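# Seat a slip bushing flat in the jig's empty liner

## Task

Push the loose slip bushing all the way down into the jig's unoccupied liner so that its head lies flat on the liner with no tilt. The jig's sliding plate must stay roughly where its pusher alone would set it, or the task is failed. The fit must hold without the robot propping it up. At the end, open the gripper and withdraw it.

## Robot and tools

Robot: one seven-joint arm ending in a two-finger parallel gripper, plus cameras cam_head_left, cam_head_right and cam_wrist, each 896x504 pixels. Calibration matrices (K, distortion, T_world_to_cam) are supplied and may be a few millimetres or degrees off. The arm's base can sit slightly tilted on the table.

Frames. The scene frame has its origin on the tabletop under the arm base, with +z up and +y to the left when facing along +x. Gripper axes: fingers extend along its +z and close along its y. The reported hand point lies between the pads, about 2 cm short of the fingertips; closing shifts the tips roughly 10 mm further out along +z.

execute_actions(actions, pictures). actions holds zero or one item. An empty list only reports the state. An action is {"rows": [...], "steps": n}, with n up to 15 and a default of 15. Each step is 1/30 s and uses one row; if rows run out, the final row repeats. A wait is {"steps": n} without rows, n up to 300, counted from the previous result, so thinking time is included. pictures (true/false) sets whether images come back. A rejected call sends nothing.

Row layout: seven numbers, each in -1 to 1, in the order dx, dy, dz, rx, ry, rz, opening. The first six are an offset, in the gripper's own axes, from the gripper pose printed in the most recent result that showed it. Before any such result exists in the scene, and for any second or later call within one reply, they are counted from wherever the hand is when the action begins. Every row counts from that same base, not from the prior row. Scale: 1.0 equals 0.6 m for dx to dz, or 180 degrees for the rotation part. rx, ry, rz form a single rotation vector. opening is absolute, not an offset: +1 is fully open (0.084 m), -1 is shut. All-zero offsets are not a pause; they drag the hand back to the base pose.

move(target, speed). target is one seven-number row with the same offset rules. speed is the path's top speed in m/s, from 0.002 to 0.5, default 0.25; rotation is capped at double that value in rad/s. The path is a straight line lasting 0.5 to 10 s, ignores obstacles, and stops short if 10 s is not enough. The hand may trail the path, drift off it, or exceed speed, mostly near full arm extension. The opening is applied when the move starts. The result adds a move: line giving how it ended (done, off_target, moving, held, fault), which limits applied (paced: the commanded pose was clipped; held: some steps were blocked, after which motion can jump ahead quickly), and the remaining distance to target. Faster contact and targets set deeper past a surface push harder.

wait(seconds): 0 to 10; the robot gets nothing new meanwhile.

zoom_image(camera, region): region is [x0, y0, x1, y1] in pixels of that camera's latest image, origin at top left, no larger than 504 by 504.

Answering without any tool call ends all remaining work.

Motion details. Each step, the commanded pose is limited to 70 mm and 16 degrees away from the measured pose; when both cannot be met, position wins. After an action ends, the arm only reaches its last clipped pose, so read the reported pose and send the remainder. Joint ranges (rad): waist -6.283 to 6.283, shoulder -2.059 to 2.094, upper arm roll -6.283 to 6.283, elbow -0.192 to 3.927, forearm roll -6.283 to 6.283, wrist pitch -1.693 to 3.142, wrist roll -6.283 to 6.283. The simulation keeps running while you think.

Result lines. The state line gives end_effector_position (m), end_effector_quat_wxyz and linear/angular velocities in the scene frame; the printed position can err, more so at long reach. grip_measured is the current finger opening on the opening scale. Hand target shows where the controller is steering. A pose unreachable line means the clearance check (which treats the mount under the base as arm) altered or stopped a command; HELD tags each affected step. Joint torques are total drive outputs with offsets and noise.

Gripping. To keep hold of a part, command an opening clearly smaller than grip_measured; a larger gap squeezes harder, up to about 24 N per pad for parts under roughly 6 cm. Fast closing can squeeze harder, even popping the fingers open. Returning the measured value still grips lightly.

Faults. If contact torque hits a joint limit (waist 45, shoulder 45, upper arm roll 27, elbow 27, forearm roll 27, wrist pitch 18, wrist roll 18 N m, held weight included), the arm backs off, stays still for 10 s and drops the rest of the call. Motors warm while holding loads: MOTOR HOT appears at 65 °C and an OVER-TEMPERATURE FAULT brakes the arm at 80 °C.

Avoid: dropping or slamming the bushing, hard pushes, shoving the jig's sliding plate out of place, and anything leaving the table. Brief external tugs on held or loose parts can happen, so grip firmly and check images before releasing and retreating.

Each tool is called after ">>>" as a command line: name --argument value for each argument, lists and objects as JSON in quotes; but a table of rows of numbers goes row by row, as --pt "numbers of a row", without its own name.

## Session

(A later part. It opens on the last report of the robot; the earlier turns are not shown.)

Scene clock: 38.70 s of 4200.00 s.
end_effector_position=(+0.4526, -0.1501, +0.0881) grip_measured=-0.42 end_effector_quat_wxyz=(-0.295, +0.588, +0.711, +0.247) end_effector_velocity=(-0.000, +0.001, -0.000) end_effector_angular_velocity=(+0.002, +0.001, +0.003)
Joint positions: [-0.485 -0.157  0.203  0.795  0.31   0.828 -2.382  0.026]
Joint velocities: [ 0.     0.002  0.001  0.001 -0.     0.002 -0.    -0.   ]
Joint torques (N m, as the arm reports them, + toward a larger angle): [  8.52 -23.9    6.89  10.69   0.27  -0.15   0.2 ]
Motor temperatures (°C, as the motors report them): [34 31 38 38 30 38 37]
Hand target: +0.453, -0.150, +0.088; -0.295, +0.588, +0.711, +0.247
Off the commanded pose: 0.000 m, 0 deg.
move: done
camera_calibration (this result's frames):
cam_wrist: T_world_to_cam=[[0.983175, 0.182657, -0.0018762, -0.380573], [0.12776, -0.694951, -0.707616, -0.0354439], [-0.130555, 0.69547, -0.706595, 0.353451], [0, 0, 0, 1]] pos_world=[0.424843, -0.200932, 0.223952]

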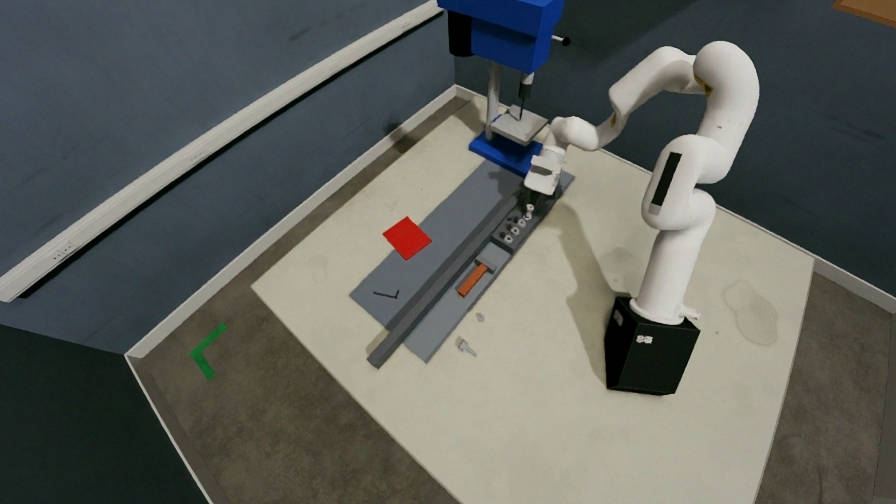

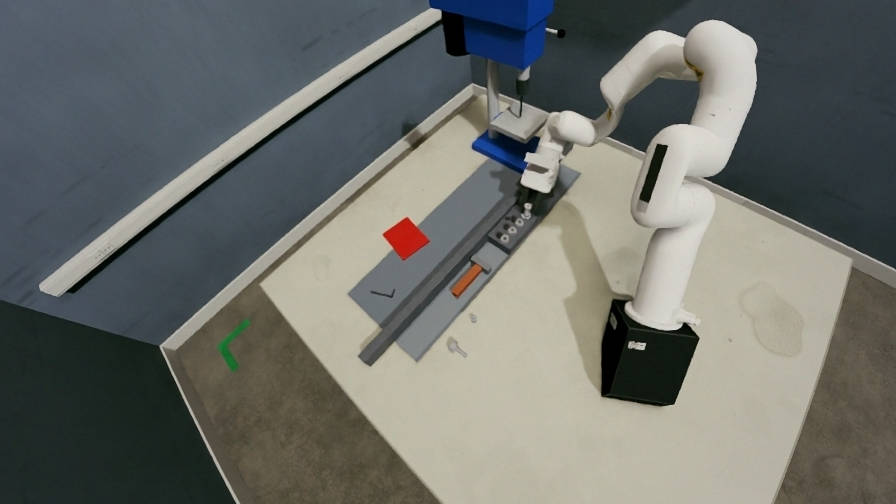

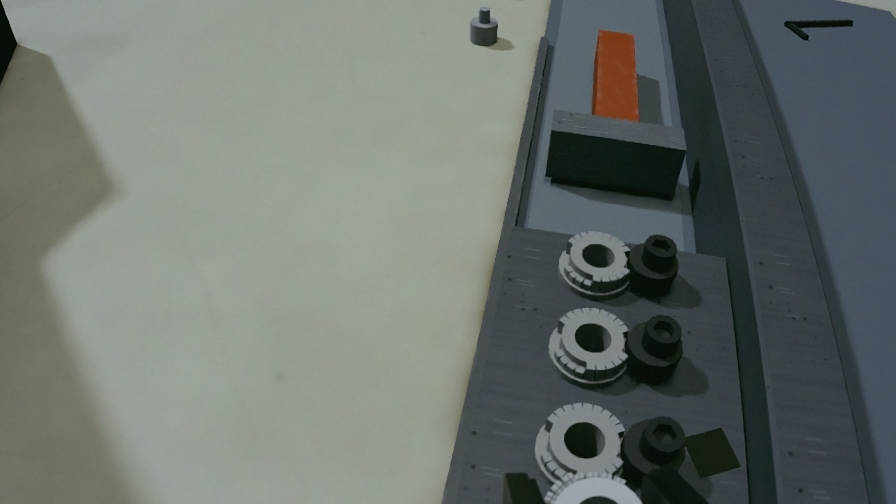

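>>> move --target '[0,0.0025,0,0,0,0,-0.8]' --speed 0.02

>>> move --target '[-0.01,0,0.01,0,0,0,-0.8]' --speed 0.01

>>> zoom_image --camera "cam_head_left" --region '[510, 190, 550, 230]'

>>> zoom_image --camera "cam_head_right" --region '[510, 190, 550, 230]'

Scene clock: 40.03 s of 4200.00 s.
end_effector_position=(+0.4540, -0.1498, +0.0881) grip_measured=-0.42 end_effector_quat_wxyz=(-0.295, +0.588, +0.711, +0.247) end_effector_velocity=(-0.000, -0.000, -0.001) end_effector_angular_velocity=(-0.001, +0.001, -0.001)
Joint positions: [-0.485 -0.153  0.205  0.8    0.309  0.829 -2.379  0.026]
Joint velocities: [-0.001  0.001 -0.     0.    -0.    -0.001  0.     0.   ]
Joint torques (N m, as the arm reports them, + toward a larger angle): [  8.52 -24.06   7.    10.67   0.26  -0.07   0.09]
Motor temperatures (°C, as the motors report them): [34 32 38 38 30 38 37]
Hand target: +0.454, -0.150, +0.088; -0.295, +0.588, +0.711, +0.247
Off the commanded pose: 0.000 m, 0 deg.
move: done
camera_calibration (this result's frames):
cam_wrist: T_world_to_cam=[[0.983174, 0.182663, -0.0018826, -0.382059], [0.127759, -0.694949, -0.707619, -0.0354294], [-0.130564, 0.695472, -0.706592, 0.353457], [0, 0, 0, 1]] pos_world=[0.426305, -0.200653, 0.22396]

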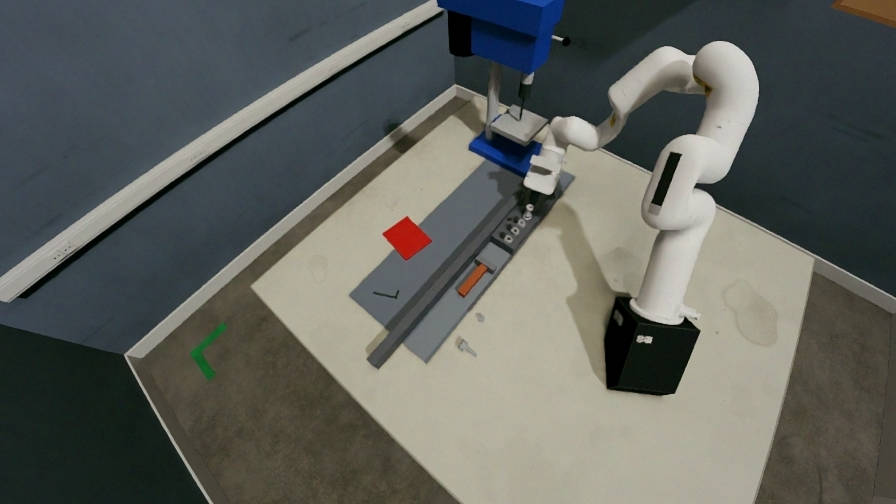

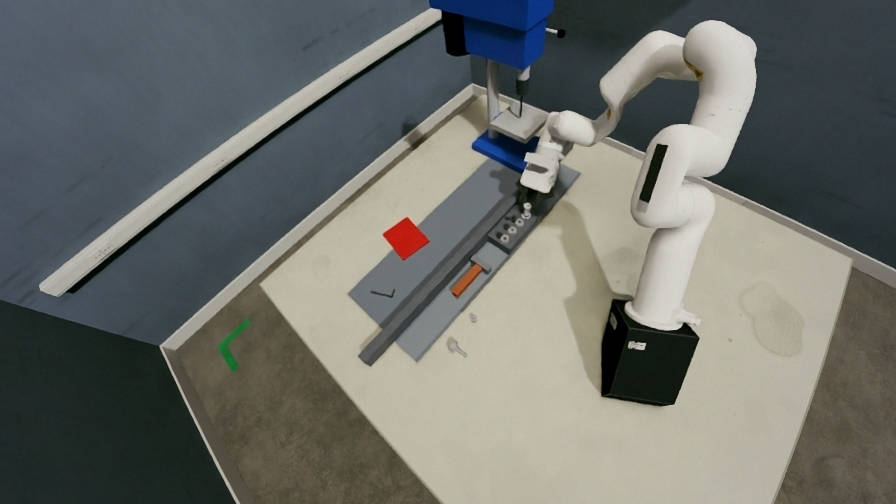

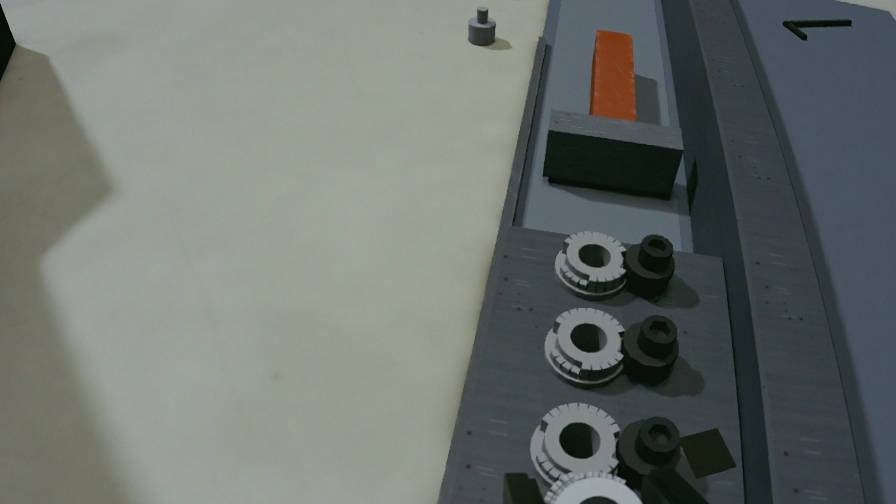

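Scene clock: 41.17 s of 4200.00 s.
end_effector_position=(+0.4542, -0.1497, +0.0799) grip_measured=-0.42 end_effector_quat_wxyz=(-0.295, +0.588, +0.711, +0.247) end_effector_velocity=(-0.001, -0.001, -0.002) end_effector_angular_velocity=(-0.001, +0.003, -0.002)
Joint positions: [-0.49  -0.13   0.203  0.805  0.308  0.812 -2.389  0.026]
Joint velocities: [-0.002  0.003 -0.002 -0.001 -0.001 -0.003 -0.    -0.   ]
Joint torques (N m, as the arm reports them, + toward a larger angle): [  5.07 -19.09   4.04  10.16  -1.08  -3.1    0.23]
Motor temperatures (°C, as the motors report them): [34 32 38 38 30 38 37]
Hand target: +0.454, -0.150, +0.080; -0.295, +0.588, +0.711, +0.247
Off the commanded pose: 0.000 m, 0 deg.
move: done
camera_calibration (this result's frames):
cam_wrist: T_world_to_cam=[[0.983125, 0.18293, -0.00142891, -0.382255], [0.128266, -0.694872, -0.707602, -0.0414148], [-0.130434, 0.695478, -0.70661, 0.347525], [0, 0, 0, 1]] pos_world=[0.426446, -0.200548, 0.215713]

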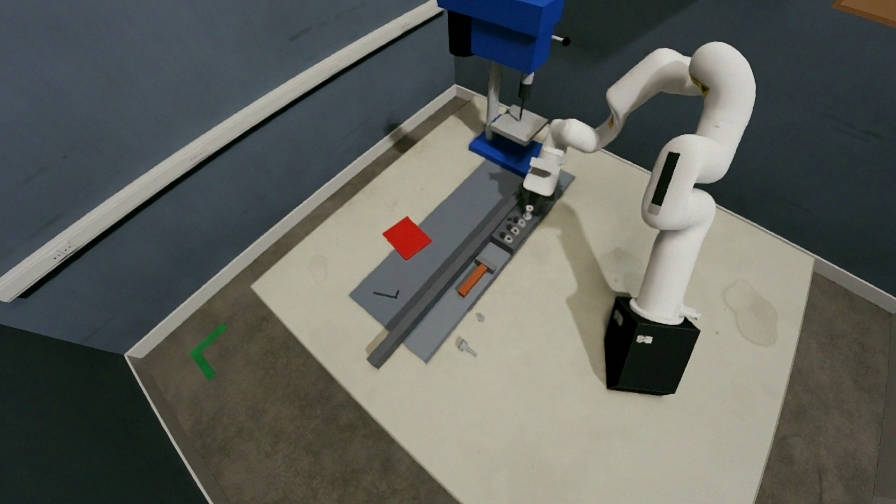

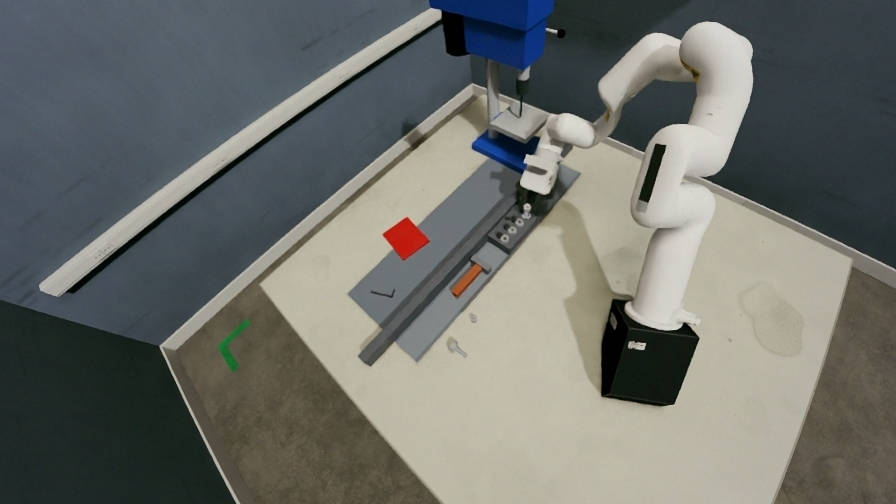

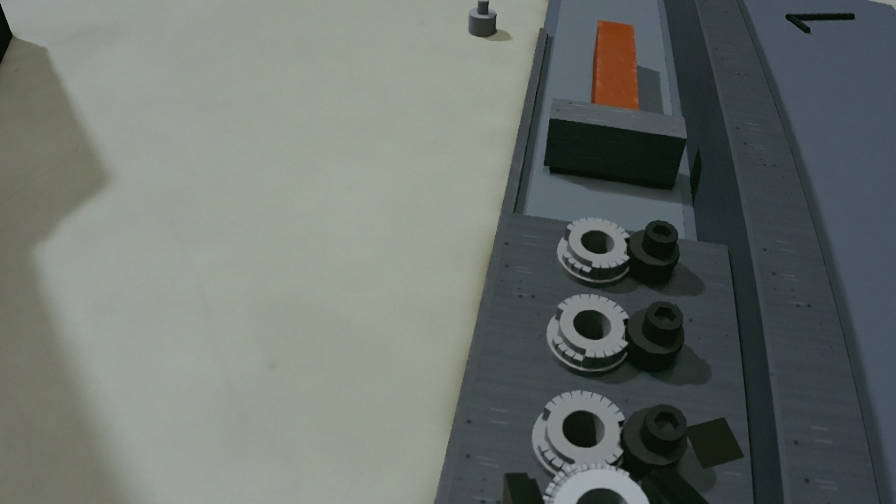

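Region (510, 190, 550, 230) of cam_head_left's 896x504 image, scaled by 12.600, with more detail than that image has.

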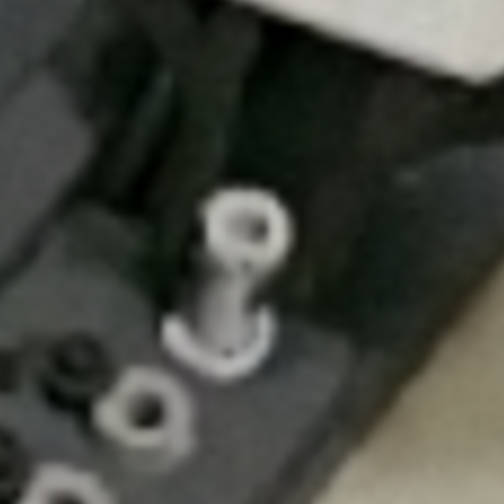

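Region (510, 190, 550, 230) of cam_head_right's 896x504 image, scaled by 12.600, with more detail than that image has.

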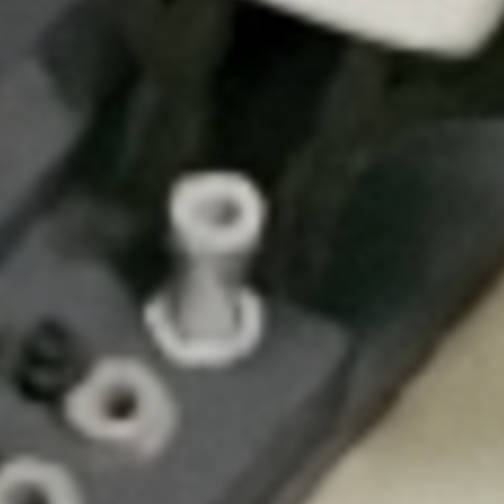

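>>> move --target '[0.0035,0,-0.0035,0,0,0,-1]' --speed 0.02

>>> zoom_image --camera "cam_head_left" --region '[515, 195, 545, 225]'

>>> zoom_image --camera "cam_head_right" --region '[512, 195, 542, 225]'

Scene clock: 43.77 s of 4200.00 s.
end_effector_position=(+0.4541, -0.1499, +0.0826) grip_measured=-0.42 end_effector_quat_wxyz=(-0.295, +0.589, +0.711, +0.247) end_effector_velocity=(-0.000, +0.002, +0.001) end_effector_angular_velocity=(+0.003, +0.001, +0.003)
Joint positions: [-0.487 -0.138  0.202  0.803  0.308  0.817 -2.385  0.026]
Joint velocities: [ 0.002 -0.001  0.002 -0.001  0.001  0.003  0.    -0.   ]
Joint torques (N m, as the arm reports them, + toward a larger angle): [  8.64 -24.38   7.12  10.51   0.24  -0.11   0.15]
Motor temperatures (°C, as the motors report them): [34 32 38 38 30 38 37]
Hand target: +0.454, -0.150, +0.083; -0.295, +0.588, +0.711, +0.247
Off the commanded pose: 0.000 m, 0 deg.
move: done
camera_calibration (this result's frames):
cam_wrist: T_world_to_cam=[[0.98322, 0.182415, -0.00191927, -0.382143], [0.127588, -0.695142, -0.70746, -0.0394168], [-0.130386, 0.695343, -0.706751, 0.349534], [0, 0, 0, 1]] pos_world=[0.426334, -0.200737, 0.218414]

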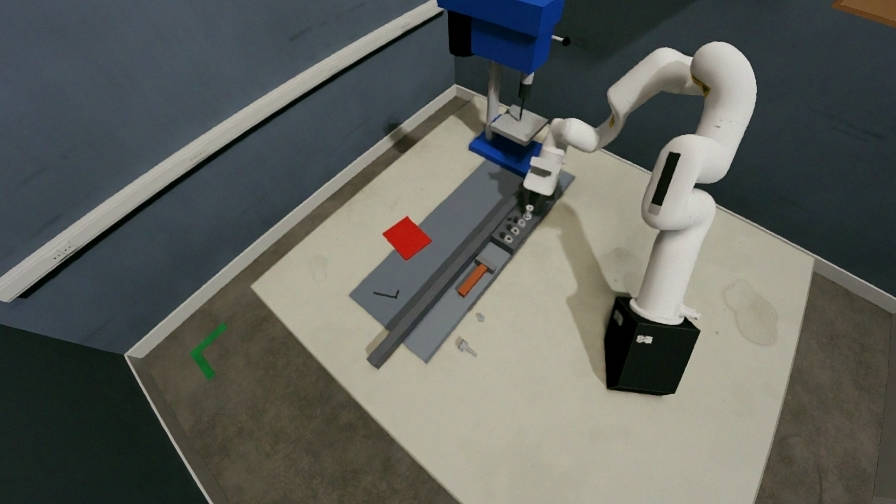

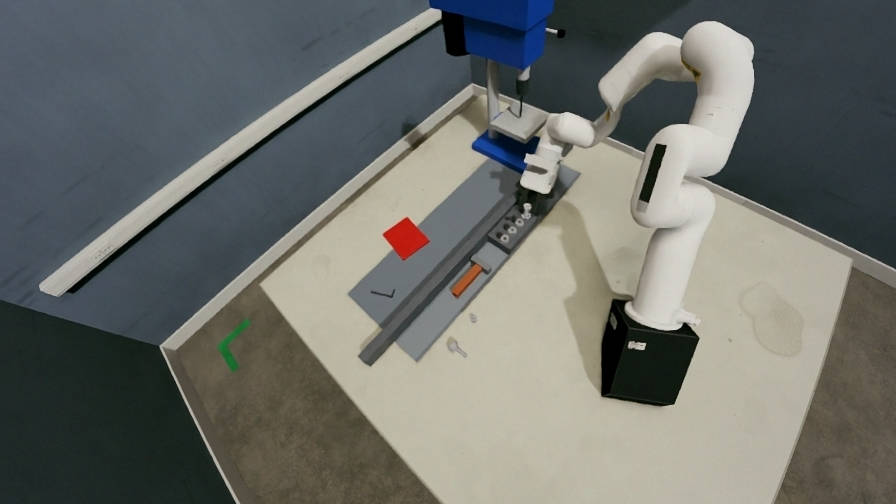

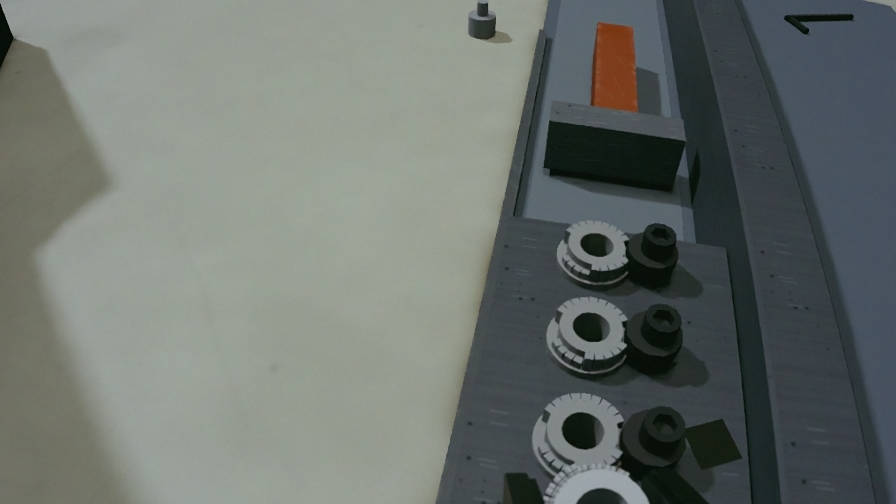

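Region (515, 195, 545, 225) of cam_head_left's 896x504 image, scaled by 16.800, with more detail than that image has.

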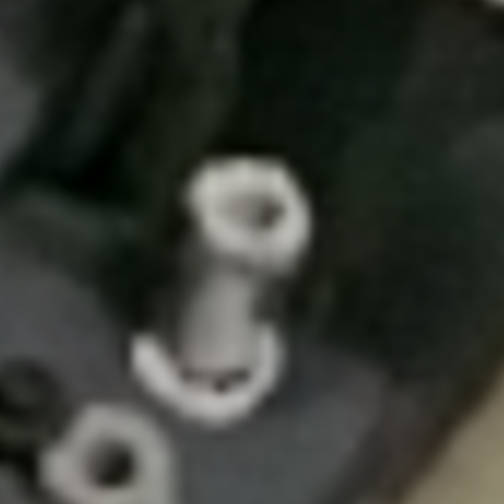

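Region (512, 195, 542, 225) of cam_head_right's 896x504 image, scaled by 16.800, with more detail than that image has.

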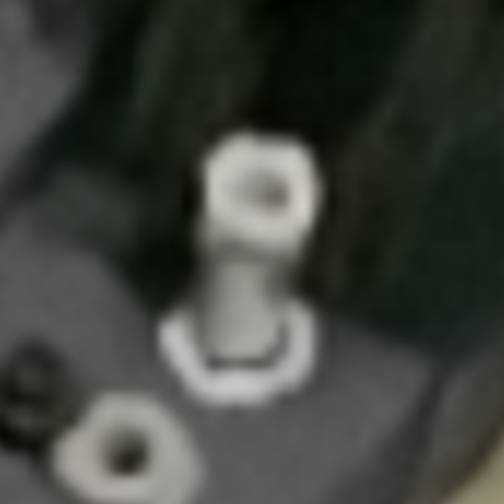

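>>> zoom_image --camera "cam_wrist" --region '[490, 380, 730, 504]'

Region (490, 380, 730, 504) of cam_wrist's 896x504 image, scaled by 2.100, with more detail than that image has; it fills the top 260 rows of this view, and the rest is white.

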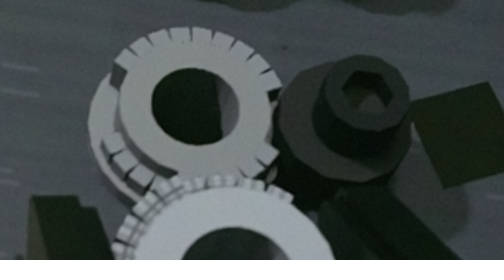

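>>> move --target '[-0.0035,0,0.0047,0,0,0,-1]' --speed 0.005

>>> zoom_image --camera "cam_head_left" --region '[515, 195, 545, 225]'

>>> zoom_image --camera "cam_head_right" --region '[512, 195, 542, 225]'

Scene clock: 46.97 s of 4200.00 s.
end_effector_position=(+0.4541, -0.1487, +0.0799) grip_measured=-0.42 end_effector_quat_wxyz=(-0.296, +0.588, +0.711, +0.247) end_effector_velocity=(-0.000, -0.001, -0.001) end_effector_angular_velocity=(-0.001, +0.001, -0.002)
Joint positions: [-0.488 -0.129  0.203  0.804  0.308  0.811 -2.389  0.026]
Joint velocities: [-0.003  0.001  0.001  0.     0.    -0.002 -0.001  0.   ]
Joint torques (N m, as the arm reports them, + toward a larger angle): [  6.82 -20.61   5.51  10.87  -0.32  -2.36   0.23]
Motor temperatures (°C, as the motors report them): [34 32 38 38 30 38 37]
Hand target: +0.454, -0.149, +0.079; -0.295, +0.589, +0.711, +0.247
Off the commanded pose: 0.001 m, 0 deg.
move: done
camera_calibration (this result's frames):
cam_wrist: T_world_to_cam=[[0.982902, 0.184127, -0.00122491, -0.382004], [0.12914, -0.69408, -0.70822, -0.0409643], [-0.131253, 0.695952, -0.705991, 0.347183], [0, 0, 0, 1]] pos_world=[0.426331, -0.199718, 0.215629]

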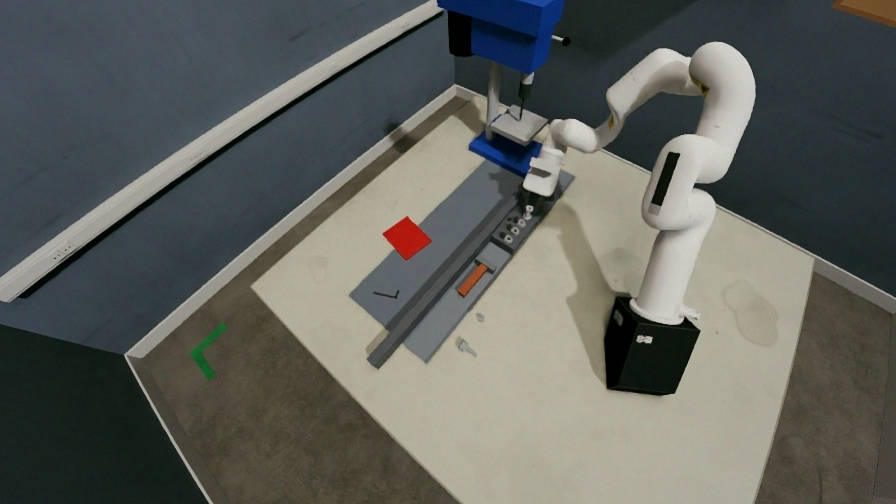

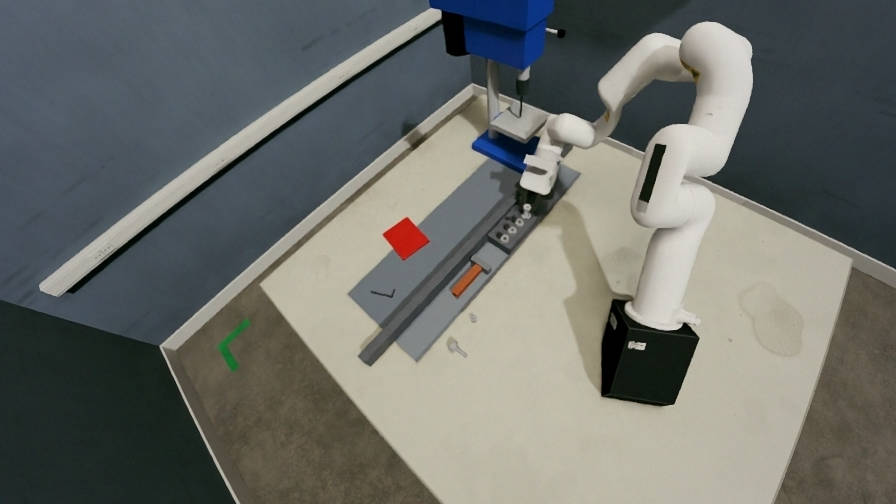

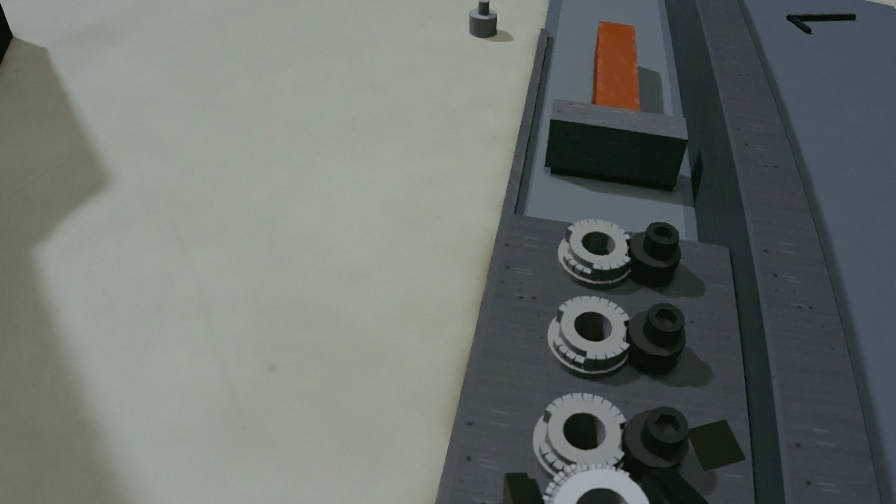

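Region (515, 195, 545, 225) of cam_head_left's 896x504 image, scaled by 16.800, with more detail than that image has.

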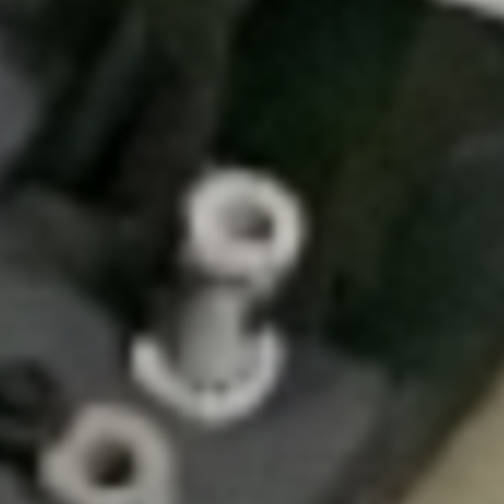

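Region (512, 195, 542, 225) of cam_head_right's 896x504 image, scaled by 16.800, with more detail than that image has.

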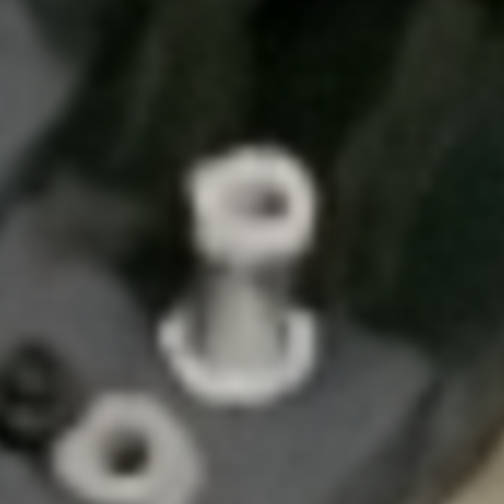

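>>> move --target '[0.0008,0.0004,0.0028,0,0,0,-1]' --speed 0.004

>>> zoom_image --camera "cam_head_left" --region '[515, 195, 545, 225]'

>>> zoom_image --camera "cam_head_right" --region '[512, 195, 542, 225]'

Scene clock: 48.63 s of 4200.00 s.
end_effector_position=(+0.4540, -0.1472, +0.0790) grip_measured=-0.42 end_effector_quat_wxyz=(-0.296, +0.588, +0.711, +0.247) end_effector_velocity=(+0.000, -0.000, -0.000) end_effector_angular_velocity=(-0.001, -0.000, -0.001)
Joint positions: [-0.486 -0.126  0.204  0.802  0.308  0.806 -2.388  0.026]
Joint velocities: [-0.001  0.    -0.     0.     0.    -0.001  0.     0.   ]
Joint torques (N m, as the arm reports them, + toward a larger angle): [  5.74 -19.27   4.41  10.54  -0.74  -3.14   0.23]
Motor temperatures (°C, as the motors report them): [34 32 38 38 30 38 37]
Hand target: +0.454, -0.147, +0.079; -0.296, +0.588, +0.711, +0.247
Off the commanded pose: 0.000 m, 0 deg.
move: done
camera_calibration (this result's frames):
cam_wrist: T_world_to_cam=[[0.982908, 0.184093, -0.00138995, -0.382172], [0.128998, -0.694092, -0.708235, -0.0404615], [-0.131346, 0.69595, -0.705976, 0.345511], [0, 0, 0, 1]] pos_world=[0.42624, -0.198187, 0.214735]

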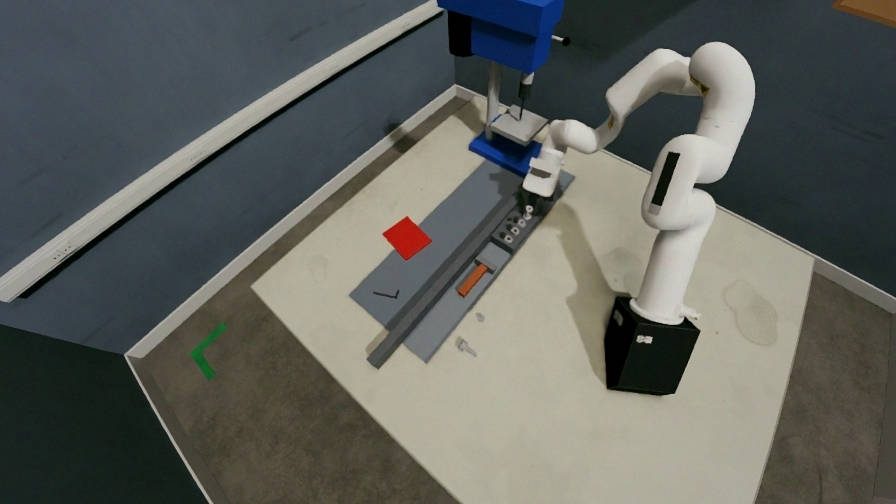

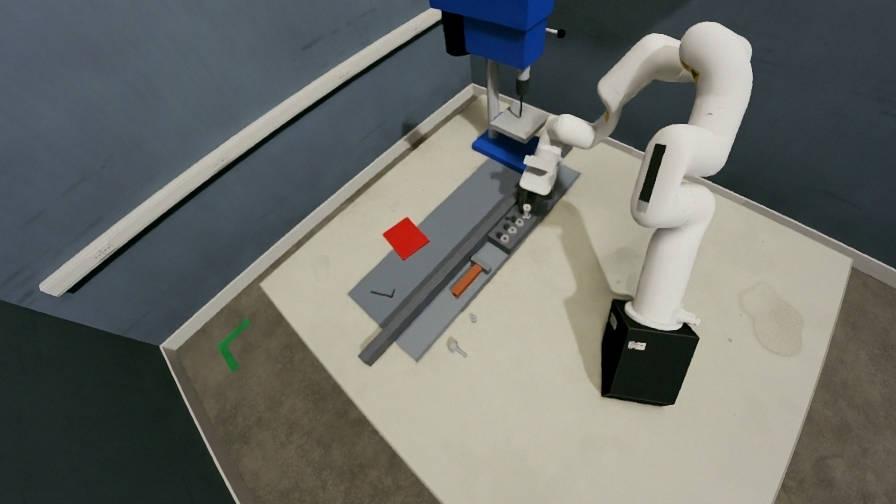

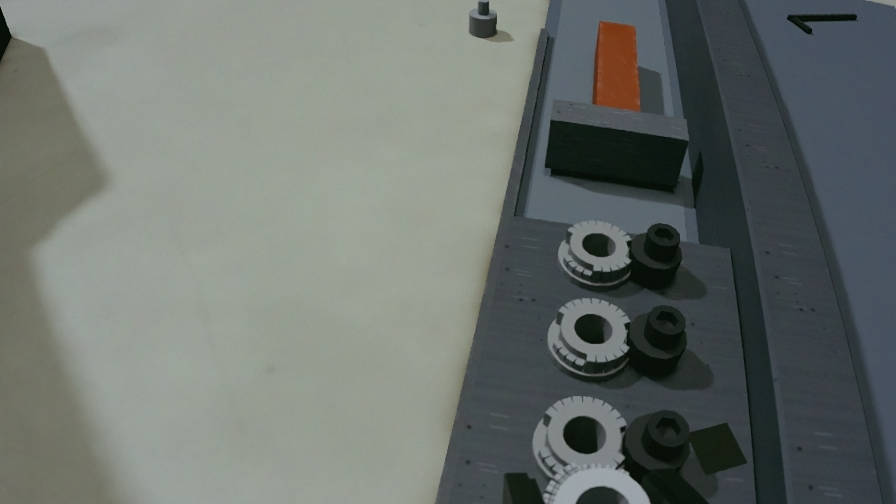

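Region (515, 195, 545, 225) of cam_head_left's 896x504 image, scaled by 16.800, with more detail than that image has.

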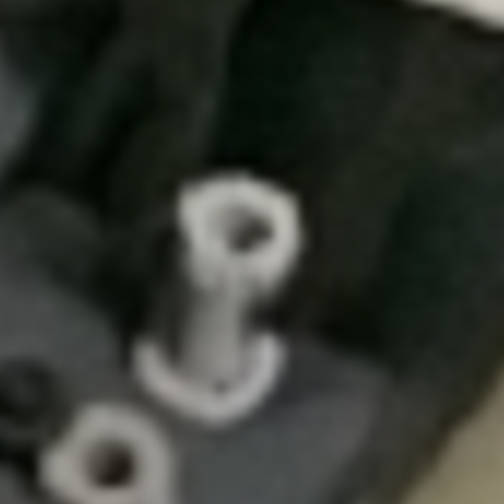

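Region (512, 195, 542, 225) of cam_head_right's 896x504 image, scaled by 16.800, with more detail than that image has.

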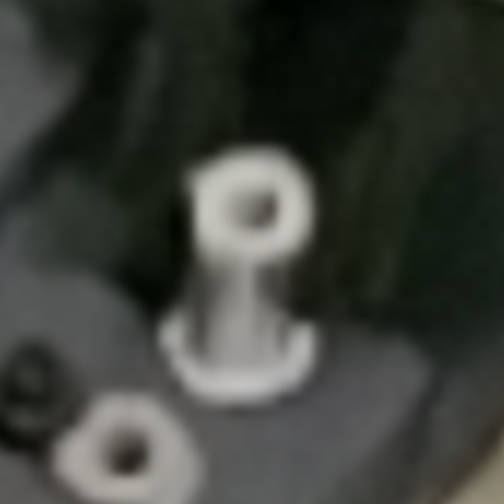

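>>> move --target '[-0.0087,-0.0018,-0.0053,0,0,0,-1]' --speed 0.005

>>> zoom_image --camera "cam_head_left" --region '[515, 195, 545, 225]'

>>> zoom_image --camera "cam_head_right" --region '[512, 195, 542, 225]'

Scene clock: 51.07 s of 4200.00 s.
end_effector_position=(+0.4539, -0.1532, +0.0771) grip_measured=-0.42 end_effector_quat_wxyz=(-0.296, +0.588, +0.711, +0.247) end_effector_velocity=(-0.000, +0.001, -0.000) end_effector_angular_velocity=(+0.001, +0.000, +0.002)
Joint positions: [-0.492 -0.123  0.195  0.813  0.306  0.815 -2.397  0.026]
Joint velocities: [ 0.     0.001  0.    -0.    -0.     0.001 -0.001 -0.   ]
Joint torques (N m, as the arm reports them, + toward a larger angle): [  7.83 -23.17   6.45   9.68  -0.1   -0.37   0.12]
Motor temperatures (°C, as the motors report them): [34 32 38 38 30 38 37]
Hand target: +0.454, -0.153, +0.078; -0.296, +0.588, +0.711, +0.247
Off the commanded pose: 0.000 m, 0 deg.
move: done
camera_calibration (this result's frames):
cam_wrist: T_world_to_cam=[[0.982993, 0.183636, -0.00173999, -0.381132], [0.128451, -0.694301, -0.708129, -0.0457644], [-0.131246, 0.695862, -0.706081, 0.348388], [0, 0, 0, 1]] pos_world=[0.426253, -0.204215, 0.21292]

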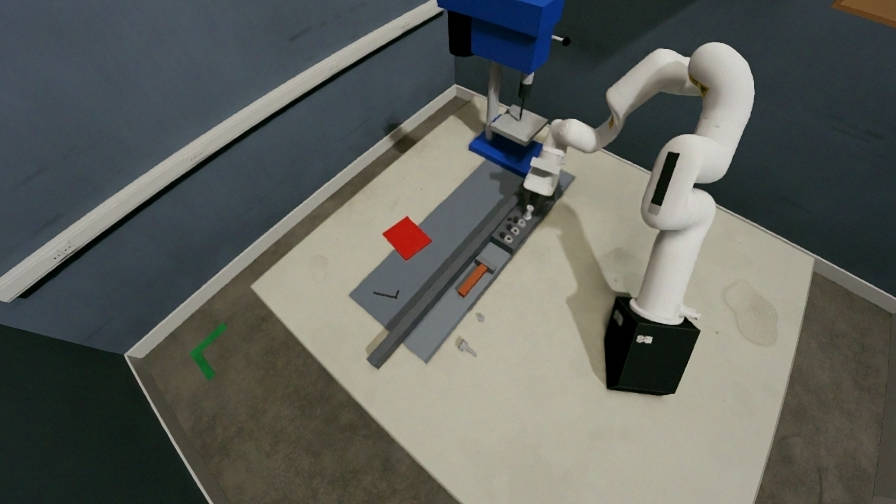

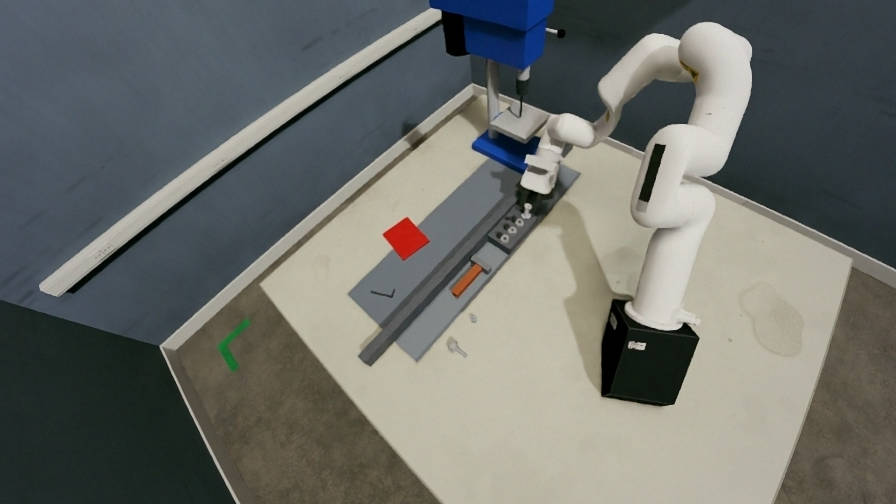

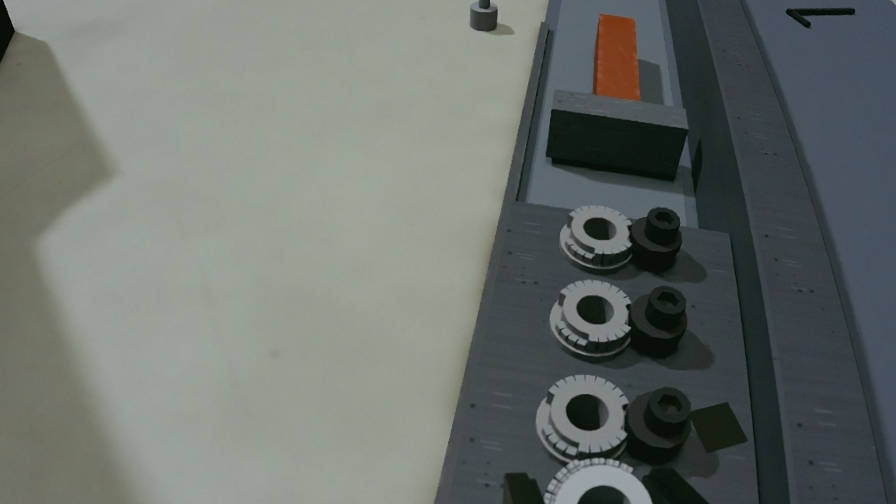

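Region (515, 195, 545, 225) of cam_head_left's 896x504 image, scaled by 16.800, with more detail than that image has.

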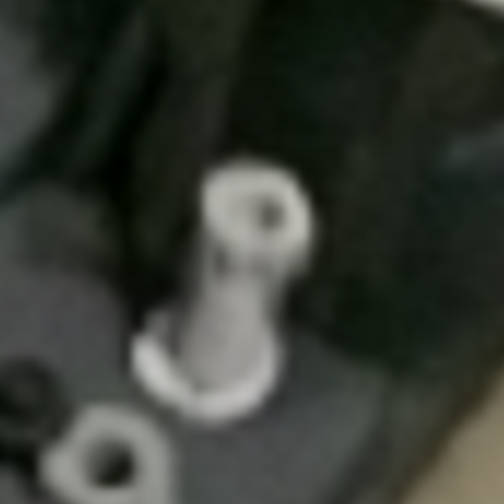

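Region (512, 195, 542, 225) of cam_head_right's 896x504 image, scaled by 16.800, with more detail than that image has.

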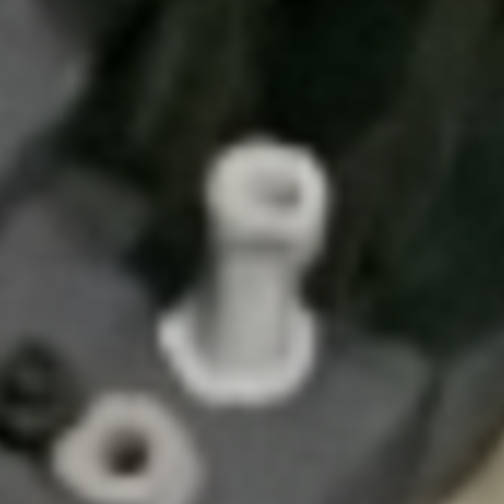

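>>> move --target '[-0.006,0,0.006,0,0,0,-1]' --speed 0.005

>>> zoom_image --camera "cam_head_left" --region '[515, 195, 545, 225]'

>>> zoom_image --camera "cam_head_right" --region '[512, 195, 542, 225]'

Scene clock: 52.87 s of 4200.00 s.
end_effector_position=(+0.4545, -0.1530, +0.0725) grip_measured=-0.42 end_effector_quat_wxyz=(-0.295, +0.588, +0.711, +0.248) end_effector_velocity=(-0.000, -0.000, -0.000) end_effector_angular_velocity=(+0.000, +0.001, +0.000)
Joint positions: [-0.495 -0.109  0.196  0.817  0.306  0.806 -2.403  0.026]
Joint velocities: [-0.002  0.001  0.001  0.     0.     0.    -0.     0.   ]
Joint torques (N m, as the arm reports them, + toward a larger angle): [  4.11 -17.14   3.08   6.27  -1.91  -2.01   0.24]
Motor temperatures (°C, as the motors report them): [34 32 38 38 30 38 37]
Hand target: +0.454, -0.153, +0.072; -0.296, +0.588, +0.711, +0.247
Off the commanded pose: 0.001 m, 0 deg.
move: done
camera_calibration (this result's frames):
cam_wrist: T_world_to_cam=[[0.982911, 0.184081, -0.000389737, -0.381756], [0.129725, -0.694172, -0.708023, -0.049478], [-0.130604, 0.695873, -0.70619, 0.344718], [0, 0, 0, 1]] pos_world=[0.426673, -0.203952, 0.208256]

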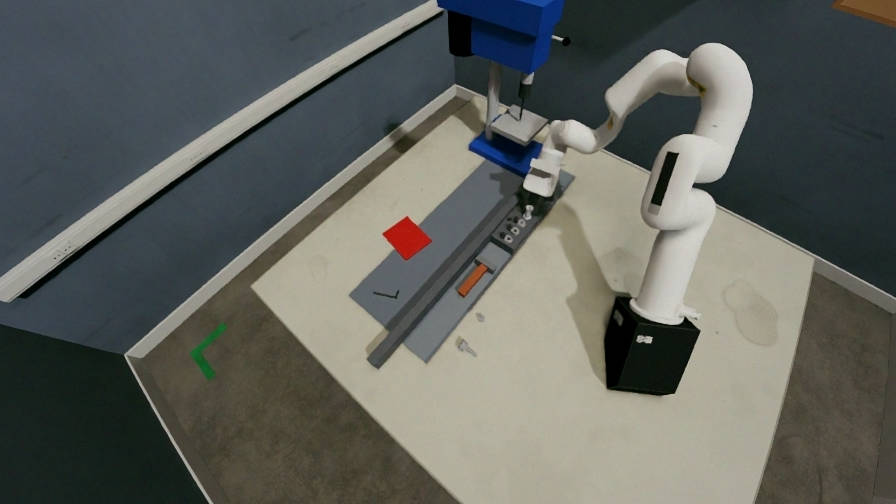

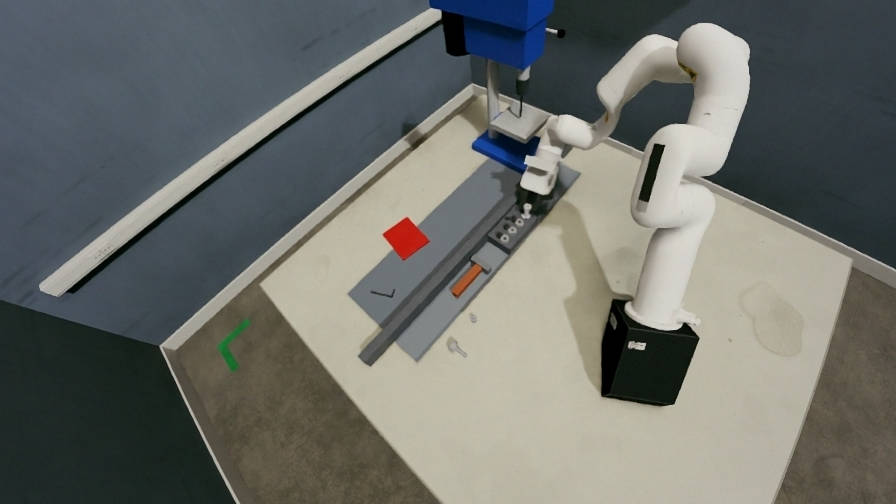

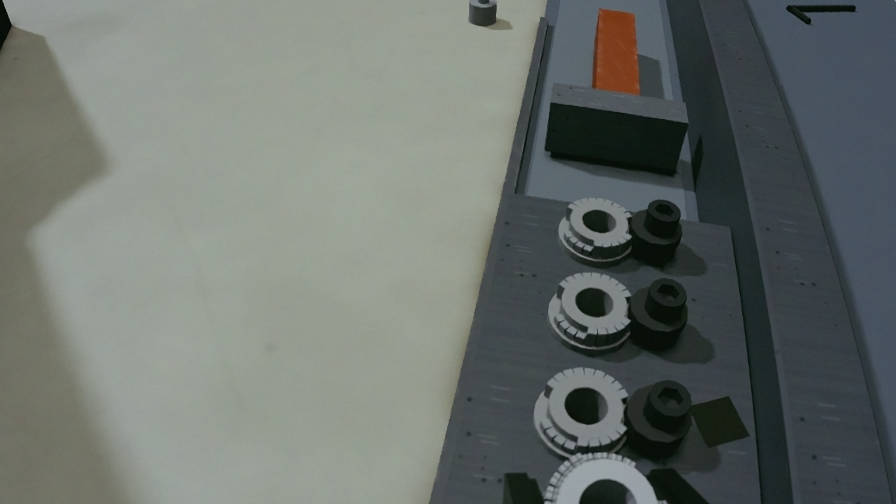

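Region (515, 195, 545, 225) of cam_head_left's 896x504 image, scaled by 16.800, with more detail than that image has.

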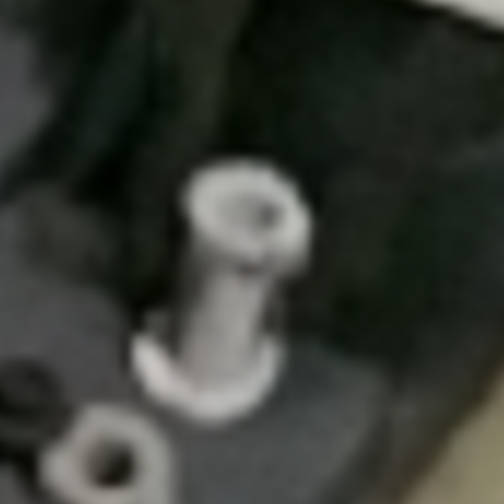

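Region (512, 195, 542, 225) of cam_head_right's 896x504 image, scaled by 16.800, with more detail than that image has.

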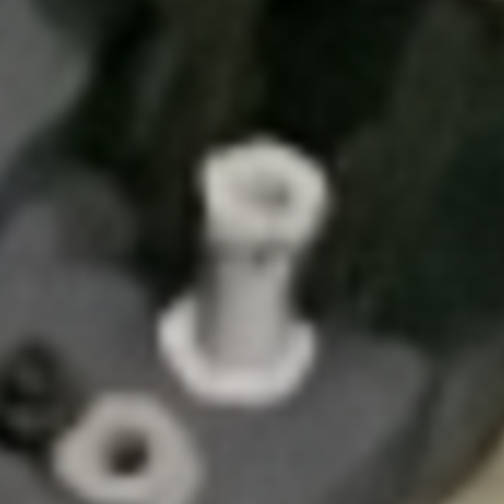

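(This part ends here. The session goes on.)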